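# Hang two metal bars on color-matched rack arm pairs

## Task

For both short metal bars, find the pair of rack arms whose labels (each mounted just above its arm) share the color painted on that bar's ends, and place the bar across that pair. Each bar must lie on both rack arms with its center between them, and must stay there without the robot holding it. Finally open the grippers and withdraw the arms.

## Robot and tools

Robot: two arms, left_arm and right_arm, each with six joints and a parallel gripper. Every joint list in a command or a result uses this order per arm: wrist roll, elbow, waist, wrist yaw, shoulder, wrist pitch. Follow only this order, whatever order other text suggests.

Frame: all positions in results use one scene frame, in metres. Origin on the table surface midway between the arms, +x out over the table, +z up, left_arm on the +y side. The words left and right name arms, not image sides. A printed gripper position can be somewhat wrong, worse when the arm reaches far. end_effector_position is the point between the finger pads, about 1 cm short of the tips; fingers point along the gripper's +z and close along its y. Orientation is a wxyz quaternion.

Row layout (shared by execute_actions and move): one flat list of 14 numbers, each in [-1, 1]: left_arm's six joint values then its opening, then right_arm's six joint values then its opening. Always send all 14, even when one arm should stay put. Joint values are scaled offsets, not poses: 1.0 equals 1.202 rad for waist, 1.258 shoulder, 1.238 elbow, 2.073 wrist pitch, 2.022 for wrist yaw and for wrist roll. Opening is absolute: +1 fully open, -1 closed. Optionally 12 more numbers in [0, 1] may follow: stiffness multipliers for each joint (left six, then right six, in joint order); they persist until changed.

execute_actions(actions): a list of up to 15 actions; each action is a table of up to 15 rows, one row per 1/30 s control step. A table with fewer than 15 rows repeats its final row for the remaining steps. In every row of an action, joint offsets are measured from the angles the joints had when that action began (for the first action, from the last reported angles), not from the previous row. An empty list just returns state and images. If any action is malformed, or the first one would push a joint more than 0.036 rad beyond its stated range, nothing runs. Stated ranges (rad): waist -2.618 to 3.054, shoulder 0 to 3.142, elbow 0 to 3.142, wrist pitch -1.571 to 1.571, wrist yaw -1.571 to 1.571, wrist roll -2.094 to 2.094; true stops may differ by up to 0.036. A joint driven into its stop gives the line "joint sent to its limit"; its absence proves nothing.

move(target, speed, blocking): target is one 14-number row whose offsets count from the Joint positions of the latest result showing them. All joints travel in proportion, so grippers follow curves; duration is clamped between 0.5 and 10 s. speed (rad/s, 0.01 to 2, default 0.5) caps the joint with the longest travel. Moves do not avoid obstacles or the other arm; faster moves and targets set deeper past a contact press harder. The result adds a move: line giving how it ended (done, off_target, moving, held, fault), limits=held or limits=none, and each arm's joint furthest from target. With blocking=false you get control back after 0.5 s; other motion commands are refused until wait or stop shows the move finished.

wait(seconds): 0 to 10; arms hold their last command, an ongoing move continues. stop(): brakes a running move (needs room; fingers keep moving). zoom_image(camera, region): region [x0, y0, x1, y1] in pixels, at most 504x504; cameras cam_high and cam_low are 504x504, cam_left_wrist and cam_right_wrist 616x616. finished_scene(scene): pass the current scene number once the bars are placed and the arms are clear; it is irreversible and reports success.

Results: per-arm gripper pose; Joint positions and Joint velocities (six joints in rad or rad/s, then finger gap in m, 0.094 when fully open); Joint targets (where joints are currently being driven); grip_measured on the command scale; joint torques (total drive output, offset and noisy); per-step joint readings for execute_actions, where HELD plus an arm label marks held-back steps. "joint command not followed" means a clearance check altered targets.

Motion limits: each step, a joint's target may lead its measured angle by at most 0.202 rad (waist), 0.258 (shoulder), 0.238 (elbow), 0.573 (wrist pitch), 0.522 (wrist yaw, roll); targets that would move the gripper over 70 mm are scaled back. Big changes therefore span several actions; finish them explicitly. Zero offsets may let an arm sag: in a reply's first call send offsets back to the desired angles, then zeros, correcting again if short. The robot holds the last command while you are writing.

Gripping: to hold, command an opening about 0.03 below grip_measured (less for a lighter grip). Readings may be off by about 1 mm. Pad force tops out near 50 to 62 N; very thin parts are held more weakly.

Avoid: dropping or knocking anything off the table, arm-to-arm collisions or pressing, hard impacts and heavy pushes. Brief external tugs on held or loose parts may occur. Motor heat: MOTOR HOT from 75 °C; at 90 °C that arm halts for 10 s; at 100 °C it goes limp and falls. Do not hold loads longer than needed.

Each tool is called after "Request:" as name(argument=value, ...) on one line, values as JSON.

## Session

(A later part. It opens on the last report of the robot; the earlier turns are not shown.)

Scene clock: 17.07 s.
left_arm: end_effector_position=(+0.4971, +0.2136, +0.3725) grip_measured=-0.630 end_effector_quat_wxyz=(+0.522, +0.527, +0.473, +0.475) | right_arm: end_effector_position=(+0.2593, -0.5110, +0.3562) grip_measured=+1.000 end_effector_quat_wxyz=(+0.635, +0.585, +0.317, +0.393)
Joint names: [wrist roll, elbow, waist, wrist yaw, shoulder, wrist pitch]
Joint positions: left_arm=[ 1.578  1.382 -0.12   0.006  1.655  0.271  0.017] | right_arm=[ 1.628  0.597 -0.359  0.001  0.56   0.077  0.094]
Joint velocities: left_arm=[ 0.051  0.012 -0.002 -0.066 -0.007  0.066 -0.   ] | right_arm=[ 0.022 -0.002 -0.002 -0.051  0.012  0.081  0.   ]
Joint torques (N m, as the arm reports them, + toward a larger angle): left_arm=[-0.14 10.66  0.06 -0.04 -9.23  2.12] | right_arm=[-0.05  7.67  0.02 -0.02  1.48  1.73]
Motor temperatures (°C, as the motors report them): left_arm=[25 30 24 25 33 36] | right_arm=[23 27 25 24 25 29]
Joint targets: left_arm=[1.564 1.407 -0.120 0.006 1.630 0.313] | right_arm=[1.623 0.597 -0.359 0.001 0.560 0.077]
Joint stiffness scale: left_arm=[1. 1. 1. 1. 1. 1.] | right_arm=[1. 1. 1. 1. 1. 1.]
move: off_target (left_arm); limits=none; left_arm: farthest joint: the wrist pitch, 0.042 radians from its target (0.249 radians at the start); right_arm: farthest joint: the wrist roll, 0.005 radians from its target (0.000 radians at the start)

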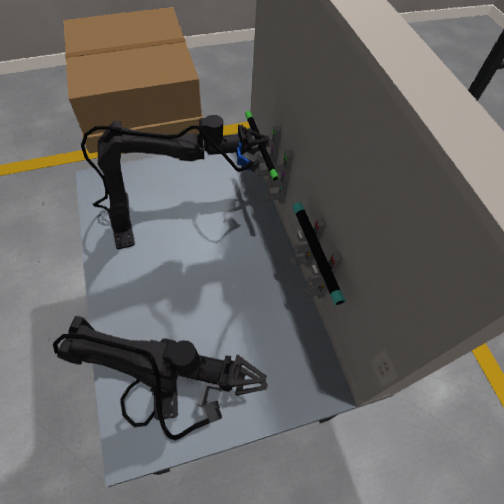

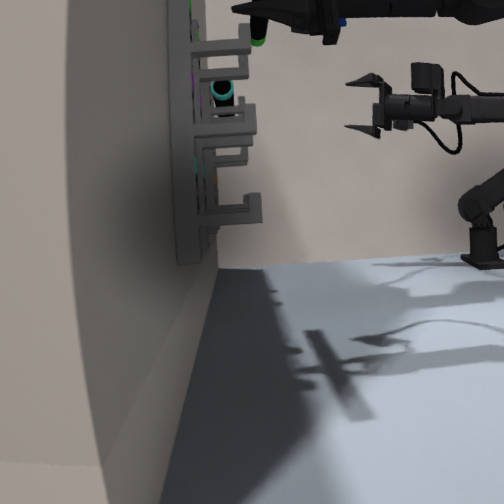

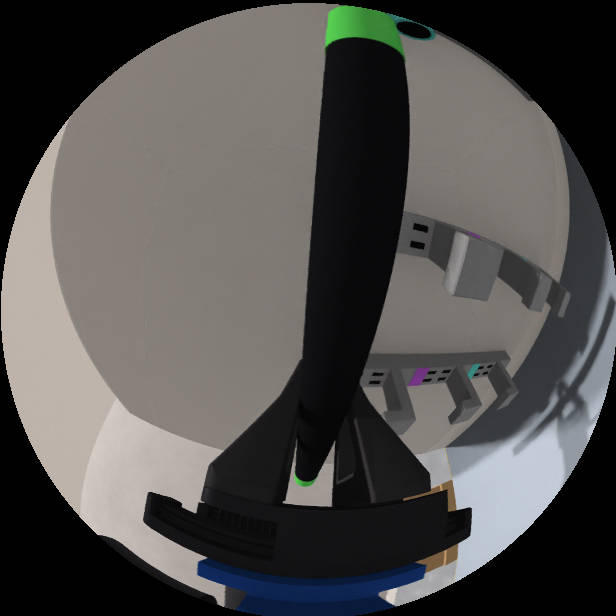

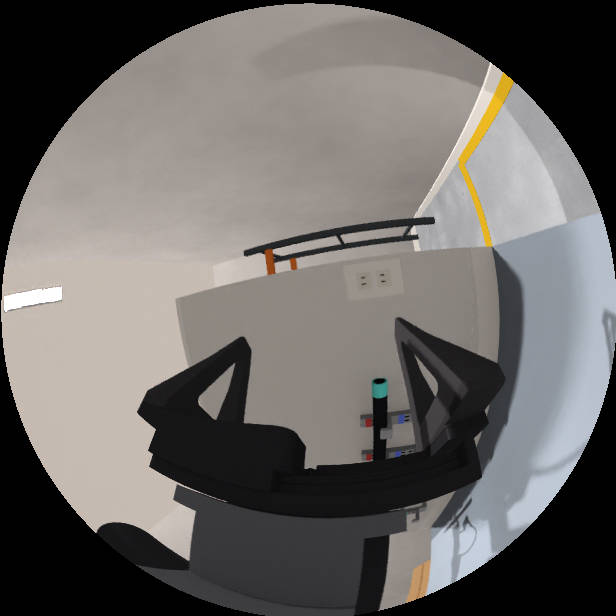

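Request:
move(target=[-0.008,0.165,0,0,0.15,0.015,-0.67,0,0,0,0,0,0,1], speed=0.2)

Request:
move(target=[-0.008,-0.048,0,0,-0.01,0.01,-0.67,0,0,0,0,0,0,1], speed=0.06)

Scene clock: 18.87 s.
left_arm: end_effector_position=(+0.5471, +0.2088, +0.3409) grip_measured=-0.630 end_effector_quat_wxyz=(+0.509, +0.541, +0.484, +0.464) | right_arm: end_effector_position=(+0.2593, -0.5110, +0.3562) grip_measured=+1.000 end_effector_quat_wxyz=(+0.634, +0.586, +0.316, +0.394)
Joint names: [wrist roll, elbow, waist, wrist yaw, shoulder, wrist pitch]
Joint positions: left_arm=[ 1.581  1.54  -0.12   0.006  1.853  0.261  0.017] | right_arm=[ 1.633  0.597 -0.359  0.001  0.56   0.077  0.094]
Joint velocities: left_arm=[-0.051 -0.012 -0.002  0.051  0.012 -0.051  0.   ] | right_arm=[ 0.037  0.002  0.007 -0.007  0.007 -0.007  0.   ]
Joint torques (N m, as the arm reports them, + toward a larger angle): left_arm=[-0.21 12.82  0.14 -0.01 -9.54  2.09] | right_arm=[-0.06  7.66  0.02 -0.02  1.47  1.73]
Motor temperatures (°C, as the motors report them): left_arm=[25 30 24 25 33 36] | right_arm=[23 27 25 24 25 30]
Joint targets: left_arm=[1.562 1.586 -0.120 0.006 1.844 0.302] | right_arm=[1.628 0.597 -0.359 0.001 0.560 0.077]
Joint stiffness scale: left_arm=[1. 1. 1. 1. 1. 1.] | right_arm=[1. 1. 1. 1. 1. 1.]
move: off_target (left_arm); limits=none; left_arm: farthest joint: the elbow, 0.046 radians from its target (0.204 radians at the start); right_arm: farthest joint: the wrist roll, 0.005 radians from its target (0.000 radians at the start)

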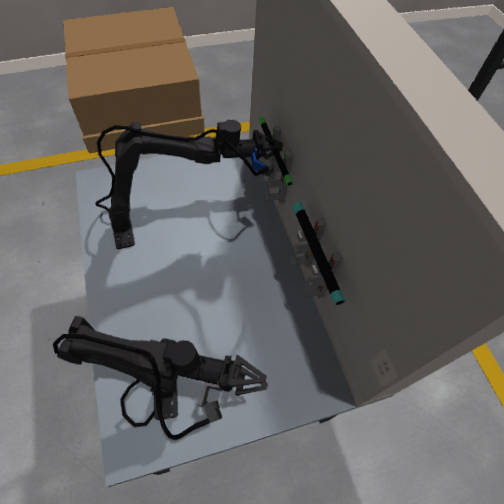

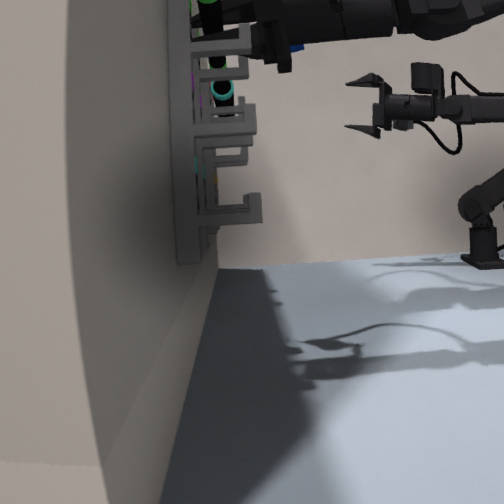

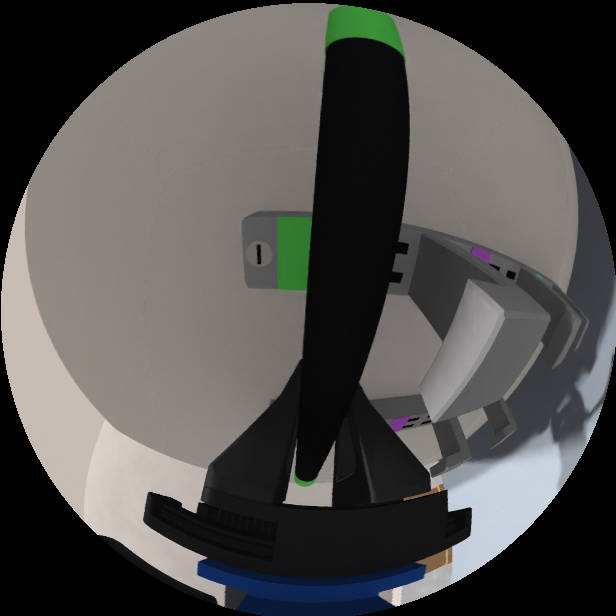

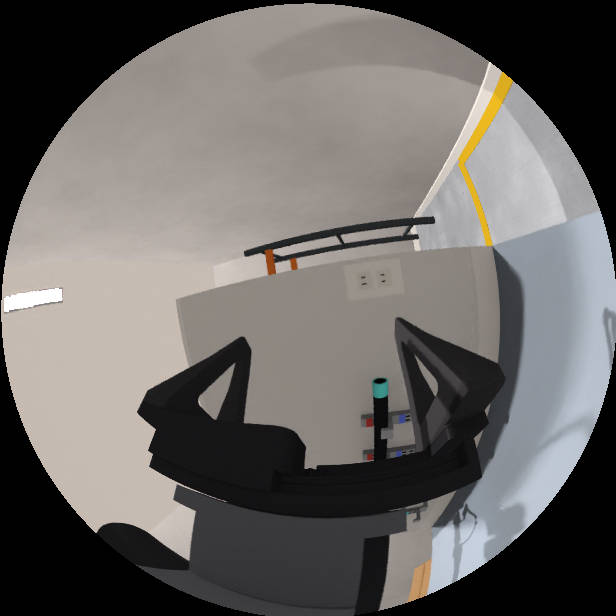

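Scene clock: 20.20 s.
left_arm: end_effector_position=(+0.5454, +0.2089, +0.3210) grip_measured=-0.630 end_effector_quat_wxyz=(+0.501, +0.548, +0.493, +0.454) | right_arm: end_effector_position=(+0.2593, -0.5110, +0.3562) grip_measured=+1.000 end_effector_quat_wxyz=(+0.633, +0.586, +0.315, +0.396)
Joint names: [wrist roll, elbow, waist, wrist yaw, shoulder, wrist pitch]
Joint positions: left_arm=[ 1.575  1.496 -0.12   0.006  1.853  0.269  0.017] | right_arm=[ 1.637  0.597 -0.359  0.001  0.56   0.077  0.094]
Joint velocities: left_arm=[-0.066  0.002 -0.007 -0.037  0.002 -0.007 -0.   ] | right_arm=[ 0.022  0.007 -0.007 -0.125 -0.027 -0.022  0.   ]
Joint torques (N m, as the arm reports them, + toward a larger angle): left_arm=[-0.09  7.14  0.13 -0.03 -9.95  1.75] | right_arm=[-0.05  7.67  0.02 -0.02  1.47  1.73]
Motor temperatures (°C, as the motors report them): left_arm=[25 30 24 25 34 36] | right_arm=[23 27 25 24 25 30]
Joint targets: left_arm=[1.565 1.480 -0.120 0.006 1.840 0.282] | right_arm=[1.633 0.597 -0.359 0.001 0.560 0.077]
Joint stiffness scale: left_arm=[1. 1. 1. 1. 1. 1.] | right_arm=[1. 1. 1. 1. 1. 1.]
move: done; limits=none; left_arm: farthest joint: the elbow, 0.015 radians from its target (0.059 radians at the start); right_arm: farthest joint: the wrist roll, 0.004 radians from its target (0.000 radians at the start)

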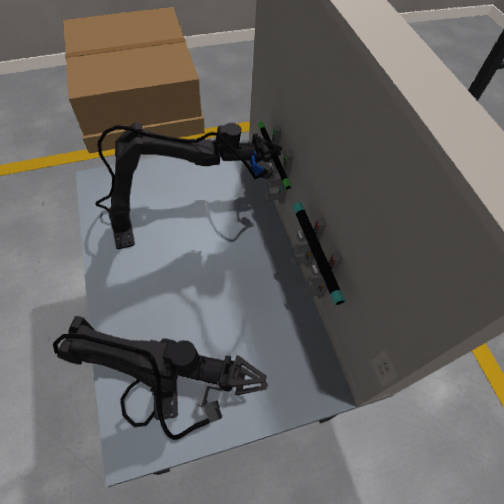

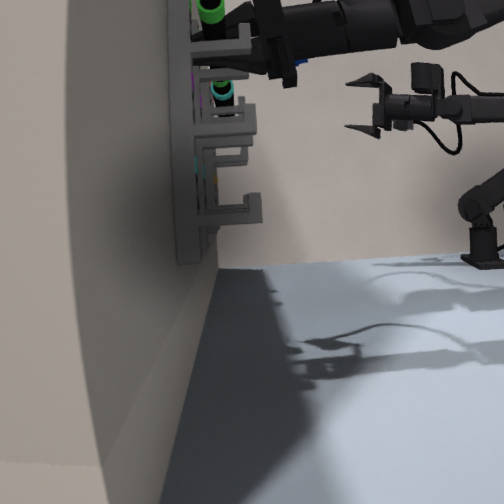

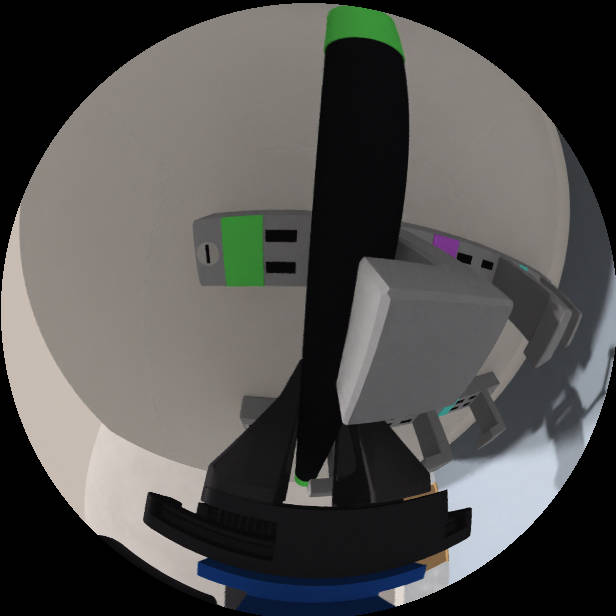

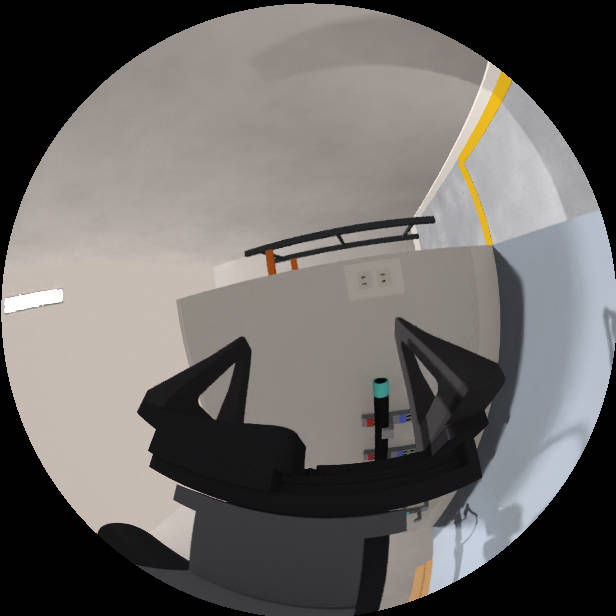

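Request:
move(target=[0,0,0,0,-0.02,0.005,0.3,0,0,0,0,0,0,1])

Request:
move(target=[0,-0.3,0,0,-0.31,0.01,0.3,0,0,0,0,0,0,1], speed=0.4)

Request:
move(target=[-0.01,0.1,-0.485,-0.26,0.06,0.03,0.7,0,0,0,0,0,0,1])

Request:
move(target=[-0.005,0.335,0,0,0.315,0.04,0.7,0,0,0,0,0,0,1])

Scene clock: 21.53 s.
left_arm: end_effector_position=(+0.5454, +0.2089, +0.3206) grip_measured=+0.298 end_effector_quat_wxyz=(+0.499, +0.550, +0.492, +0.455) | right_arm: end_effector_position=(+0.2593, -0.5110, +0.3562) grip_measured=+1.000 end_effector_quat_wxyz=(+0.632, +0.587, +0.313, +0.397)
Joint names: [wrist roll, elbow, waist, wrist yaw, shoulder, wrist pitch]
Joint positions: left_arm=[ 1.58   1.495 -0.12   0.006  1.853  0.269  0.061] | right_arm=[ 1.642  0.597 -0.359  0.001  0.56   0.077  0.094]
Joint velocities: left_arm=[-0.007 -0.012 -0.012  0.066 -0.012  0.051 -0.   ] | right_arm=[-0.022  0.002 -0.017  0.022  0.002 -0.007  0.   ]
Joint torques (N m, as the arm reports them, + toward a larger angle): left_arm=[ -0.05   8.46  -0.01  -0.02 -10.97   1.77] | right_arm=[-0.06  7.66  0.01 -0.02  1.47  1.72]
Motor temperatures (°C, as the motors report them): left_arm=[25 30 24 25 34 36] | right_arm=[23 27 25 24 25 30]
Joint targets: left_arm=[1.575 1.495 -0.120 0.006 1.827 0.280] | right_arm=[1.637 0.597 -0.359 0.001 0.560 0.077]
Joint stiffness scale: left_arm=[1. 1. 1. 1. 1. 1.] | right_arm=[1. 1. 1. 1. 1. 1.]
move: off_target (left_arm); limits=none; left_arm: farthest joint: the shoulder, 0.025 radians from its target (0.025 radians at the start); right_arm: farthest joint: the wrist roll, 0.005 radians from its target (0.000 radians at the start)

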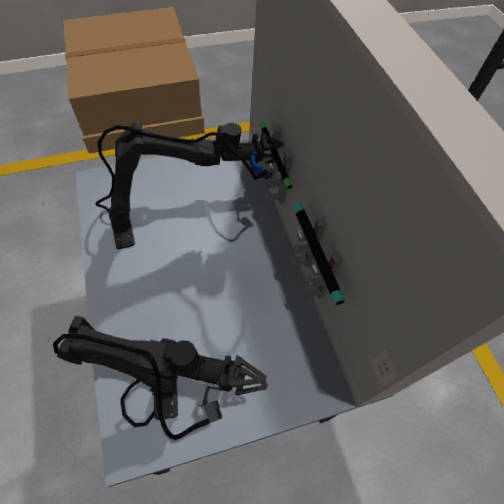

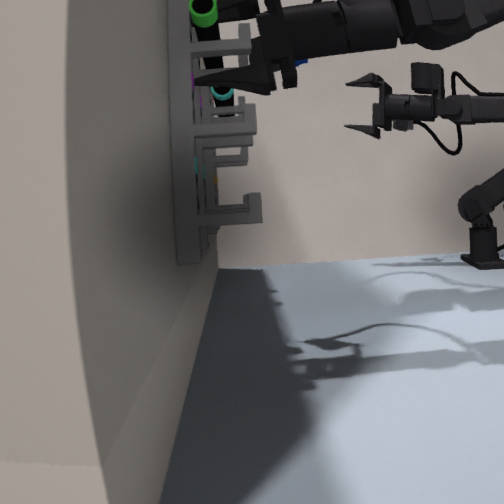

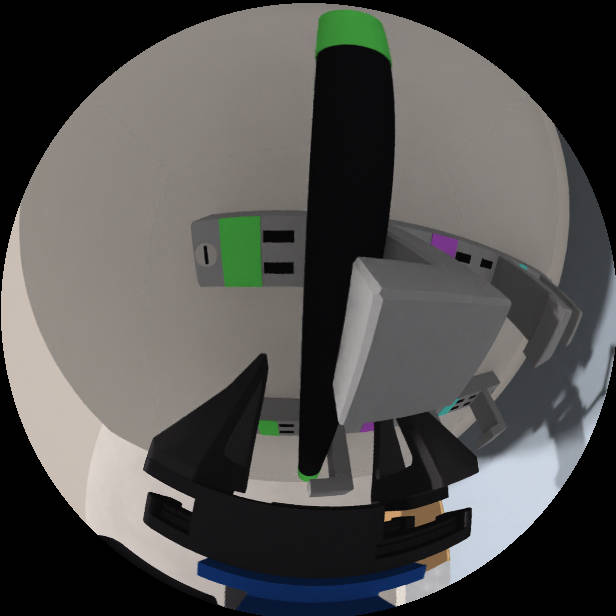

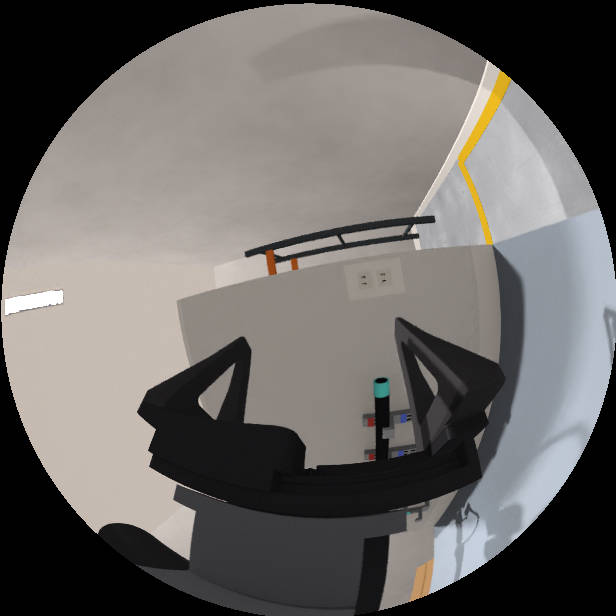

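Scene clock: 22.93 s.
left_arm: end_effector_position=(+0.4507, +0.2181, +0.3357) grip_measured=+0.298 end_effector_quat_wxyz=(+0.501, +0.548, +0.488, +0.459) | right_arm: end_effector_position=(+0.2593, -0.5110, +0.3562) grip_measured=+1.000 end_effector_quat_wxyz=(+0.631, +0.588, +0.312, +0.399)
Joint names: [wrist roll, elbow, waist, wrist yaw, shoulder, wrist pitch]
Joint positions: left_arm=[ 1.585  1.138 -0.12   0.006  1.486  0.273  0.061] | right_arm=[ 1.646  0.597 -0.359  0.001  0.56   0.077  0.094]
Joint velocities: left_arm=[-0.022  0.002  0.002  0.081  0.002 -0.081 -0.001] | right_arm=[ 0.022  0.007 -0.017 -0.022  0.012 -0.051  0.   ]
Joint torques (N m, as the arm reports them, + toward a larger angle): left_arm=[-0.08  7.15  0.01 -0.02 -7.77  1.81] | right_arm=[-0.06  7.66  0.02 -0.03  1.48  1.73]
Motor temperatures (°C, as the motors report them): left_arm=[25 30 24 25 34 36] | right_arm=[23 27 25 24 25 30]
Joint targets: left_arm=[1.580 1.124 -0.120 0.006 1.463 0.289] | right_arm=[1.642 0.597 -0.359 0.001 0.560 0.077]
Joint stiffness scale: left_arm=[1. 1. 1. 1. 1. 1.] | right_arm=[1. 1. 1. 1. 1. 1.]
move: off_target (left_arm); limits=none; left_arm: farthest joint: the shoulder, 0.023 radians from its target (0.390 radians at the start); right_arm: farthest joint: the wrist roll, 0.004 radians from its target (0.000 radians at the start)

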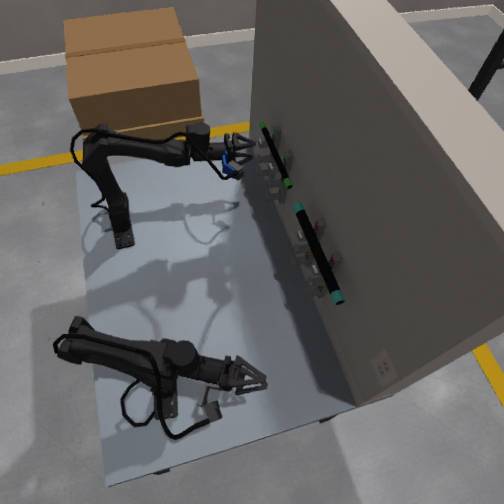

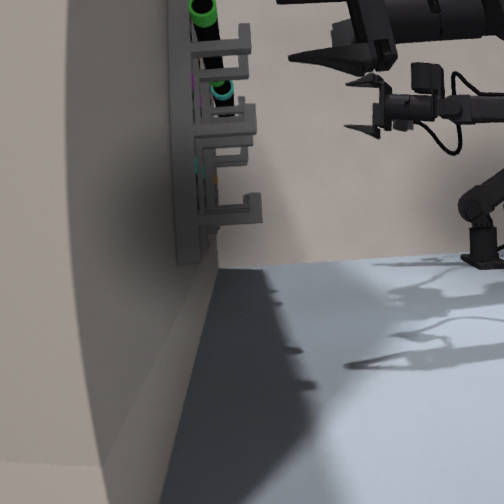

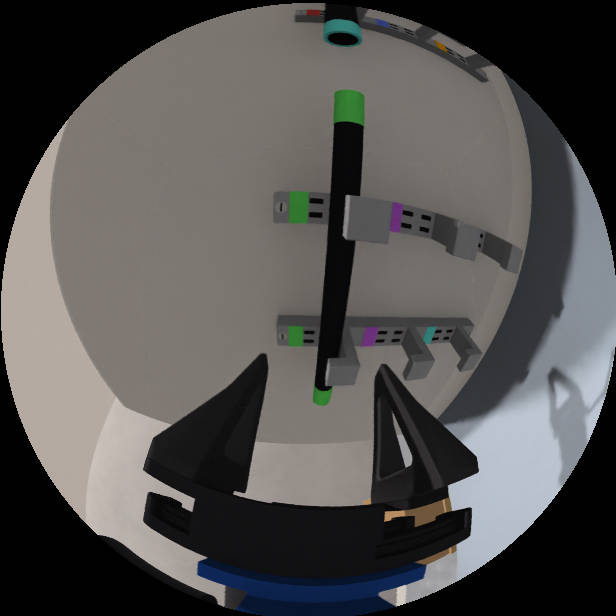

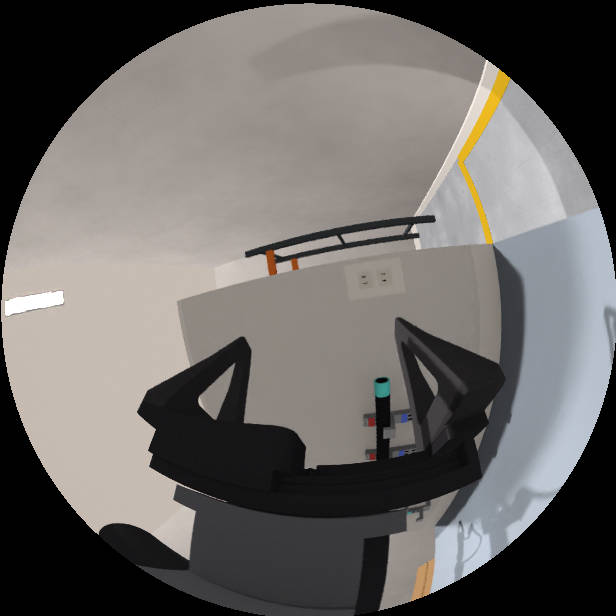

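Scene clock: 24.90 s.
left_arm: end_effector_position=(+0.3955, +0.0223, +0.3521) grip_measured=+0.698 end_effector_quat_wxyz=(+0.529, +0.554, +0.453, +0.456) | right_arm: end_effector_position=(+0.2593, -0.5110, +0.3562) grip_measured=+1.000 end_effector_quat_wxyz=(+0.630, +0.589, +0.311, +0.400)
Joint names: [wrist roll, elbow, waist, wrist yaw, shoulder, wrist pitch]
Joint positions: left_arm=[ 1.584  1.222 -0.706 -0.507  1.56   0.311  0.08 ] | right_arm=[ 1.651  0.597 -0.359  0.001  0.56   0.077  0.094]
Joint velocities: left_arm=[ 0.051  0.002  0.007 -0.007  0.002  0.037  0.001] | right_arm=[ 0.022 -0.007 -0.012  0.022 -0.002 -0.037  0.   ]
Joint torques (N m, as the arm reports them, + toward a larger angle): left_arm=[-0.24 11.92  0.22 -0.14 -6.28  1.81] | right_arm=[-0.05  7.67  0.02 -0.02  1.48  1.73]
Motor temperatures (°C, as the motors report them): left_arm=[25 30 24 25 34 36] | right_arm=[23 27 25 24 25 30]
Joint targets: left_arm=[1.565 1.262 -0.703 -0.520 1.562 0.335] | right_arm=[1.646 0.597 -0.359 0.001 0.560 0.077]
Joint stiffness scale: left_arm=[1. 1. 1. 1. 1. 1.] | right_arm=[1. 1. 1. 1. 1. 1.]
move: off_target (left_arm); limits=none; left_arm: farthest joint: the elbow, 0.039 radians from its target (0.124 radians at the start); right_arm: farthest joint: the wrist roll, 0.005 radians from its target (0.000 radians at the start)

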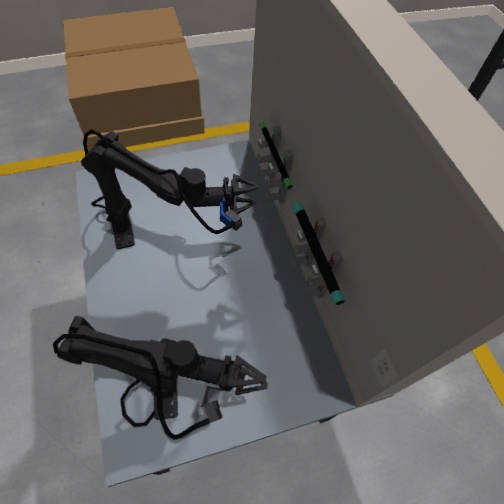

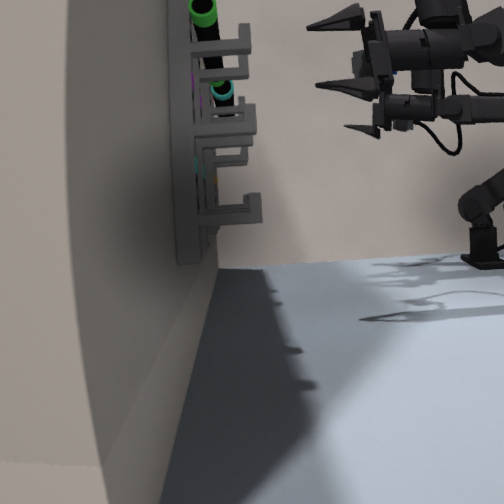

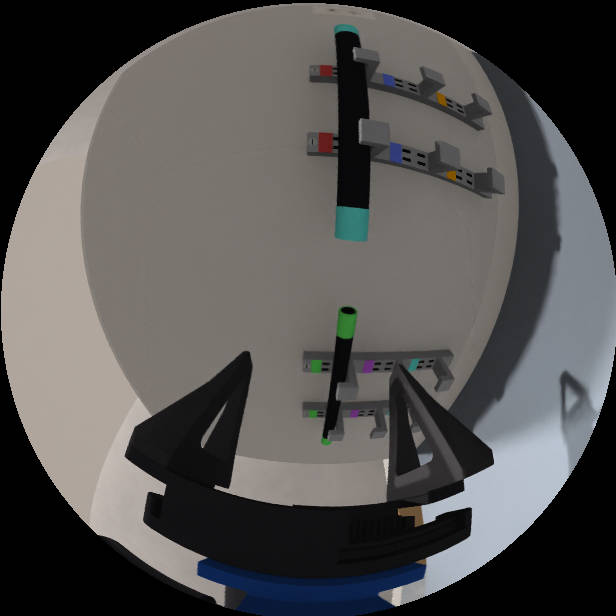

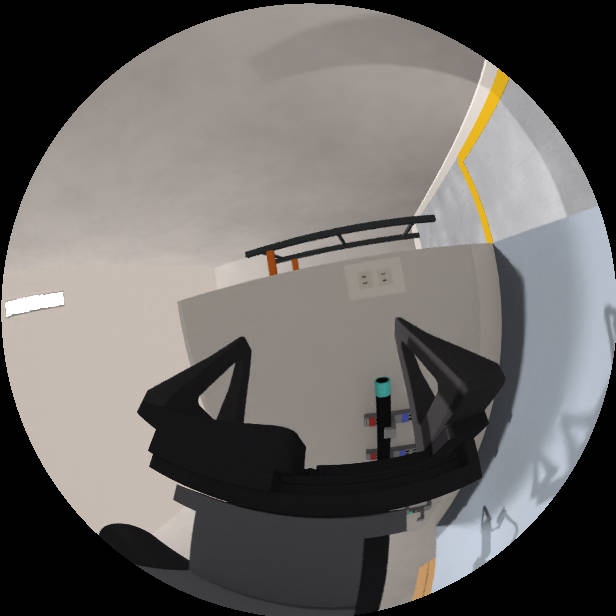

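Scene clock: 26.30 s.
left_arm: end_effector_position=(+0.4757, -0.0427, +0.3302) grip_measured=+0.698 end_effector_quat_wxyz=(+0.538, +0.545, +0.450, +0.459) | right_arm: end_effector_position=(+0.2593, -0.5110, +0.3562) grip_measured=+1.000 end_effector_quat_wxyz=(+0.629, +0.589, +0.309, +0.402)
Joint names: [wrist roll, elbow, waist, wrist yaw, shoulder, wrist pitch]
Joint positions: left_arm=[ 1.587  1.595 -0.706 -0.507  1.964  0.369  0.08 ] | right_arm=[ 1.655  0.597 -0.359  0.001  0.56   0.077  0.094]
Joint velocities: left_arm=[-0.022  0.002 -0.002  0.007  0.002 -0.022 -0.   ] | right_arm=[-0.051 -0.007  0.002 -0.007  0.017  0.051  0.   ]
Joint torques (N m, as the arm reports them, + toward a larger angle): left_arm=[ -0.18  12.14   0.12  -0.04 -10.58   1.76] | right_arm=[-0.05  7.66  0.02 -0.02  1.48  1.73]
Motor temperatures (°C, as the motors report them): left_arm=[25 31 24 25 34 36] | right_arm=[23 27 25 24 25 30]
Joint targets: left_arm=[1.573 1.637 -0.706 -0.507 1.956 0.393] | right_arm=[1.651 0.597 -0.359 0.001 0.560 0.077]
Joint stiffness scale: left_arm=[1. 1. 1. 1. 1. 1.] | right_arm=[1. 1. 1. 1. 1. 1.]
move: off_target (left_arm); limits=none; left_arm: farthest joint: the elbow, 0.042 radians from its target (0.414 radians at the start); right_arm: farthest joint: the wrist roll, 0.004 radians from its target (0.000 radians at the start)

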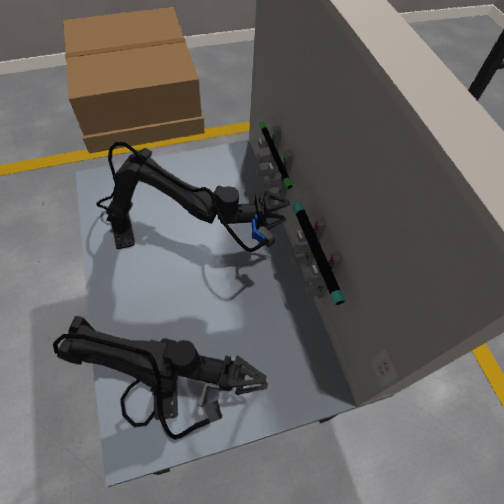

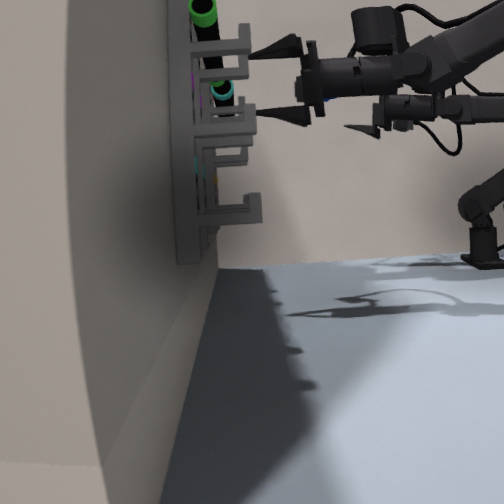

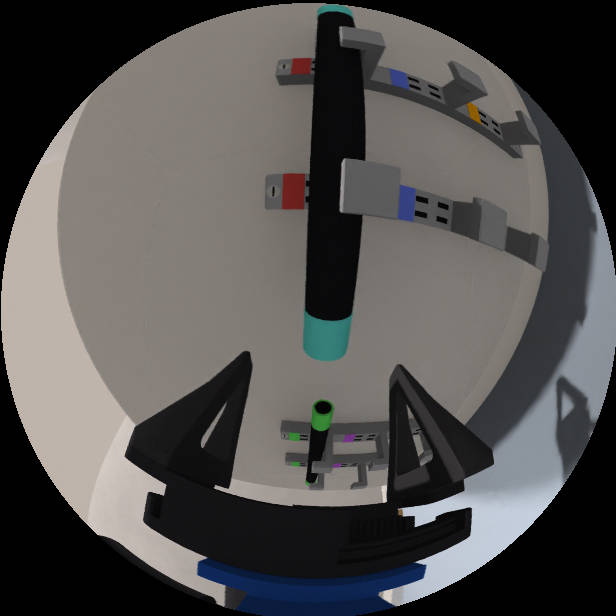

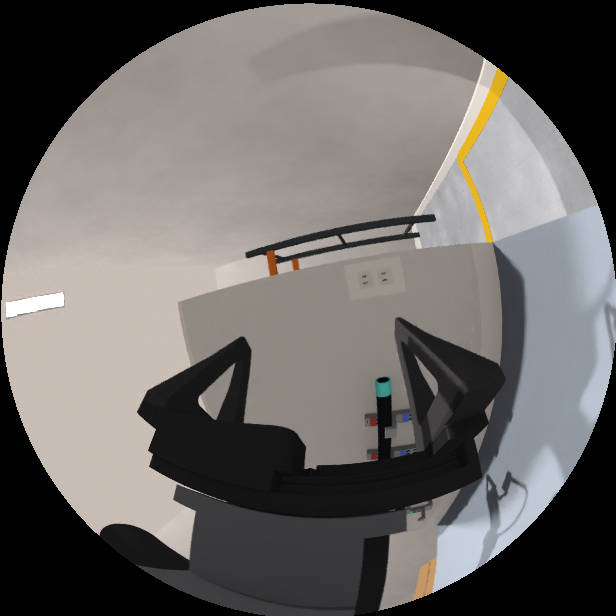

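Request:
execute_actions(actions=[])

Scene clock: 27.73 s.
left_arm: end_effector_position=(+0.4757, -0.0427, +0.3303) grip_measured=+0.698 end_effector_quat_wxyz=(+0.538, +0.545, +0.450, +0.459) | right_arm: end_effector_position=(+0.2593, -0.5110, +0.3562) grip_measured=+1.000 end_effector_quat_wxyz=(+0.629, +0.589, +0.309, +0.402)
Joint names: [wrist roll, elbow, waist, wrist yaw, shoulder, wrist pitch]
Joint positions: left_arm=[ 1.587  1.595 -0.706 -0.507  1.964  0.369  0.08 ] | right_arm=[ 1.655  0.597 -0.359  0.001  0.56   0.077  0.094]
Joint velocities: left_arm=[-0.022 -0.012 -0.012 -0.037  0.002 -0.051  0.001] | right_arm=[-0.007 -0.012 -0.017  0.022 -0.012  0.007  0.   ]
Joint torques (N m, as the arm reports them, + toward a larger angle): left_arm=[ -0.17  12.27   0.07   0.01 -10.41   1.82] | right_arm=[-0.05  7.67  0.02 -0.02  1.48  1.73]
Motor temperatures (°C, as the motors report them): left_arm=[25 31 24 25 35 36] | right_arm=[23 27 25 24 25 30]
Joint targets: left_arm=[1.573 1.637 -0.706 -0.507 1.956 0.394] | right_arm=[1.651 0.597 -0.359 0.001 0.560 0.077]
Joint stiffness scale: left_arm=[1. 1. 1. 1. 1. 1.] | right_arm=[1. 1. 1. 1. 1. 1.]

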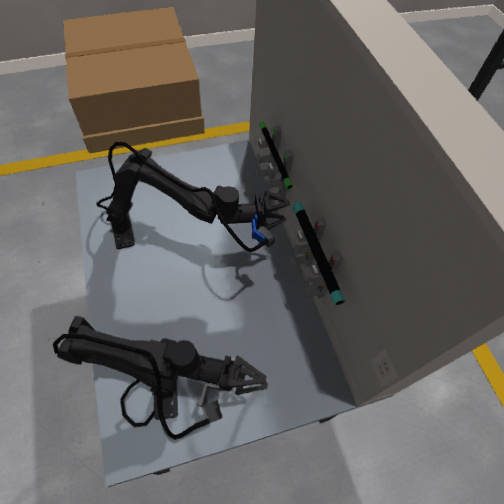

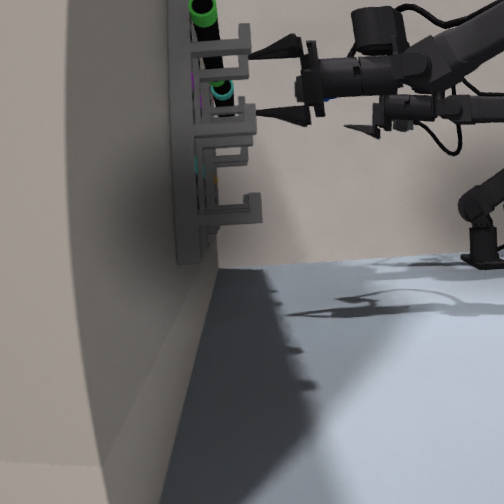

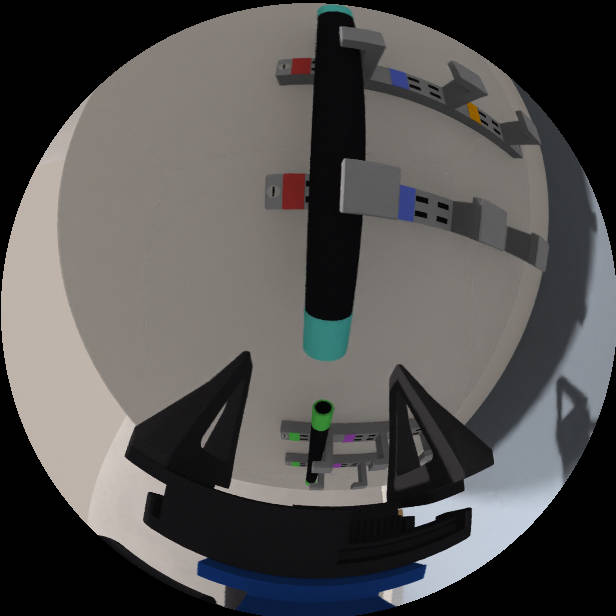

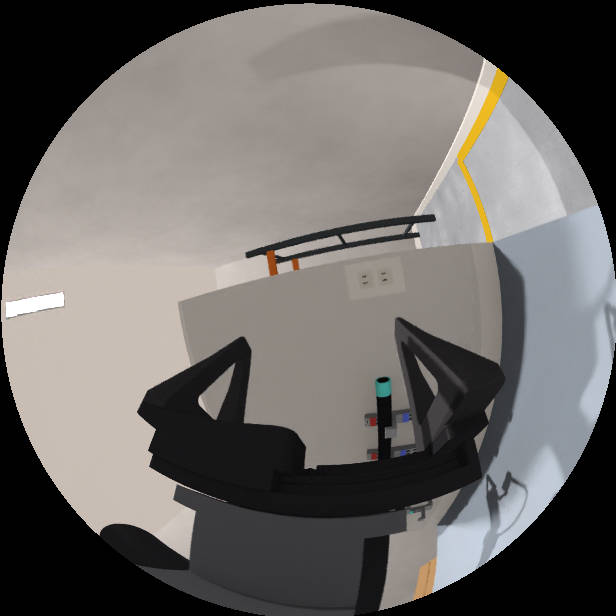

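Request:
move(target=[-0.008,0.476,0.005,0,0.272,-0.086,0.7,0,0,0,0,0,0,1], speed=0.4)

Scene clock: 30.00 s.
left_arm: end_effector_position=(+0.5361, -0.0916, +0.3376) grip_measured=+0.698 end_effector_quat_wxyz=(+0.544, +0.539, +0.448, +0.461) | right_arm: end_effector_position=(+0.2593, -0.5110, +0.3562) grip_measured=+1.000 end_effector_quat_wxyz=(+0.628, +0.590, +0.308, +0.403)
Joint names: [wrist roll, elbow, waist, wrist yaw, shoulder, wrist pitch]
Joint positions: left_arm=[ 1.589  2.144 -0.706 -0.507  2.308  0.184  0.08 ] | right_arm=[ 1.66   0.597 -0.359  0.001  0.56   0.077  0.094]
Joint velocities: left_arm=[-0.051 -0.002  0.002 -0.022 -0.007 -0.007  0.   ] | right_arm=[ 0.022 -0.002 -0.007 -0.007  0.002 -0.051  0.   ]
Joint torques (N m, as the arm reports them, + toward a larger angle): left_arm=[ -0.22  12.19   0.41  -0.01 -12.48   1.6 ] | right_arm=[-0.05  7.67  0.02 -0.02  1.49  1.73]
Motor temperatures (°C, as the motors report them): left_arm=[25 31 24 25 36 36] | right_arm=[23 27 25 24 25 30]
Joint targets: left_arm=[1.571 2.184 -0.700 -0.507 2.306 0.190] | right_arm=[1.656 0.597 -0.359 0.001 0.560 0.077]
Joint stiffness scale: left_arm=[1. 1. 1. 1. 1. 1.] | right_arm=[1. 1. 1. 1. 1. 1.]
move: off_target (left_arm); limits=none; left_arm: farthest joint: the elbow, 0.041 radians from its target (0.589 radians at the start); right_arm: farthest joint: the wrist roll, 0.005 radians from its target (0.000 radians at the start)

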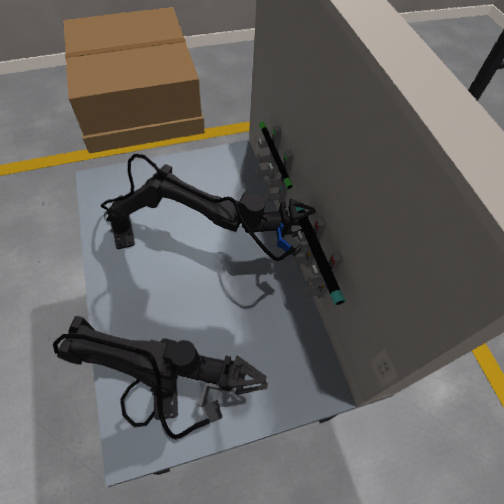

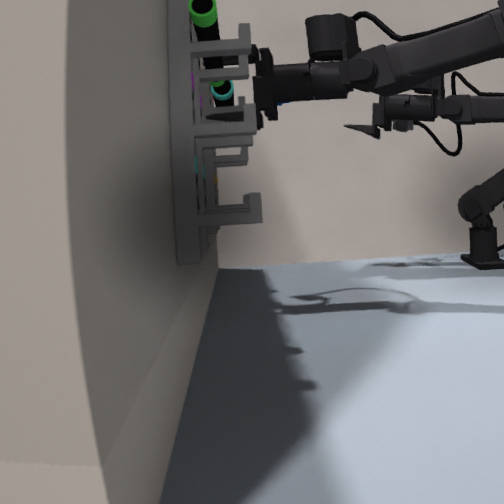

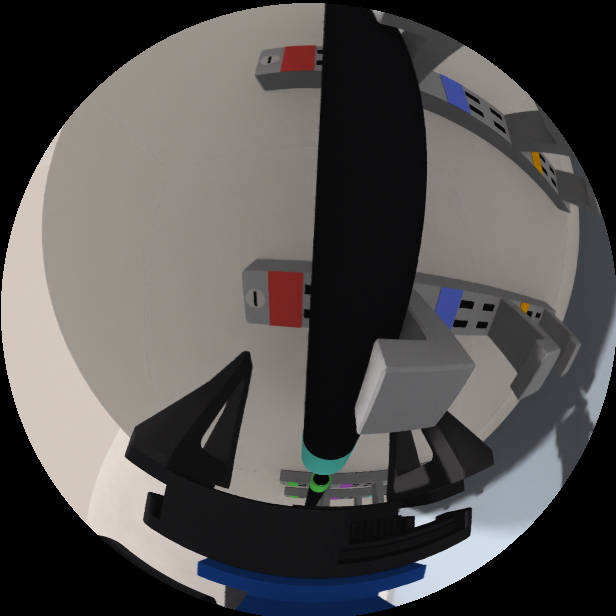

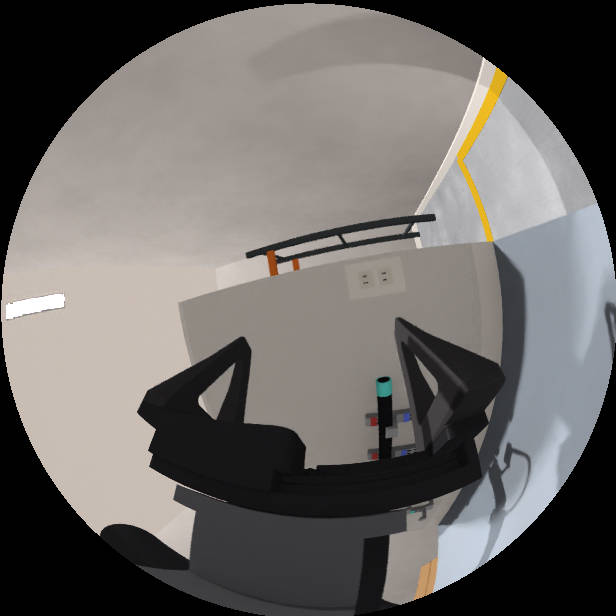

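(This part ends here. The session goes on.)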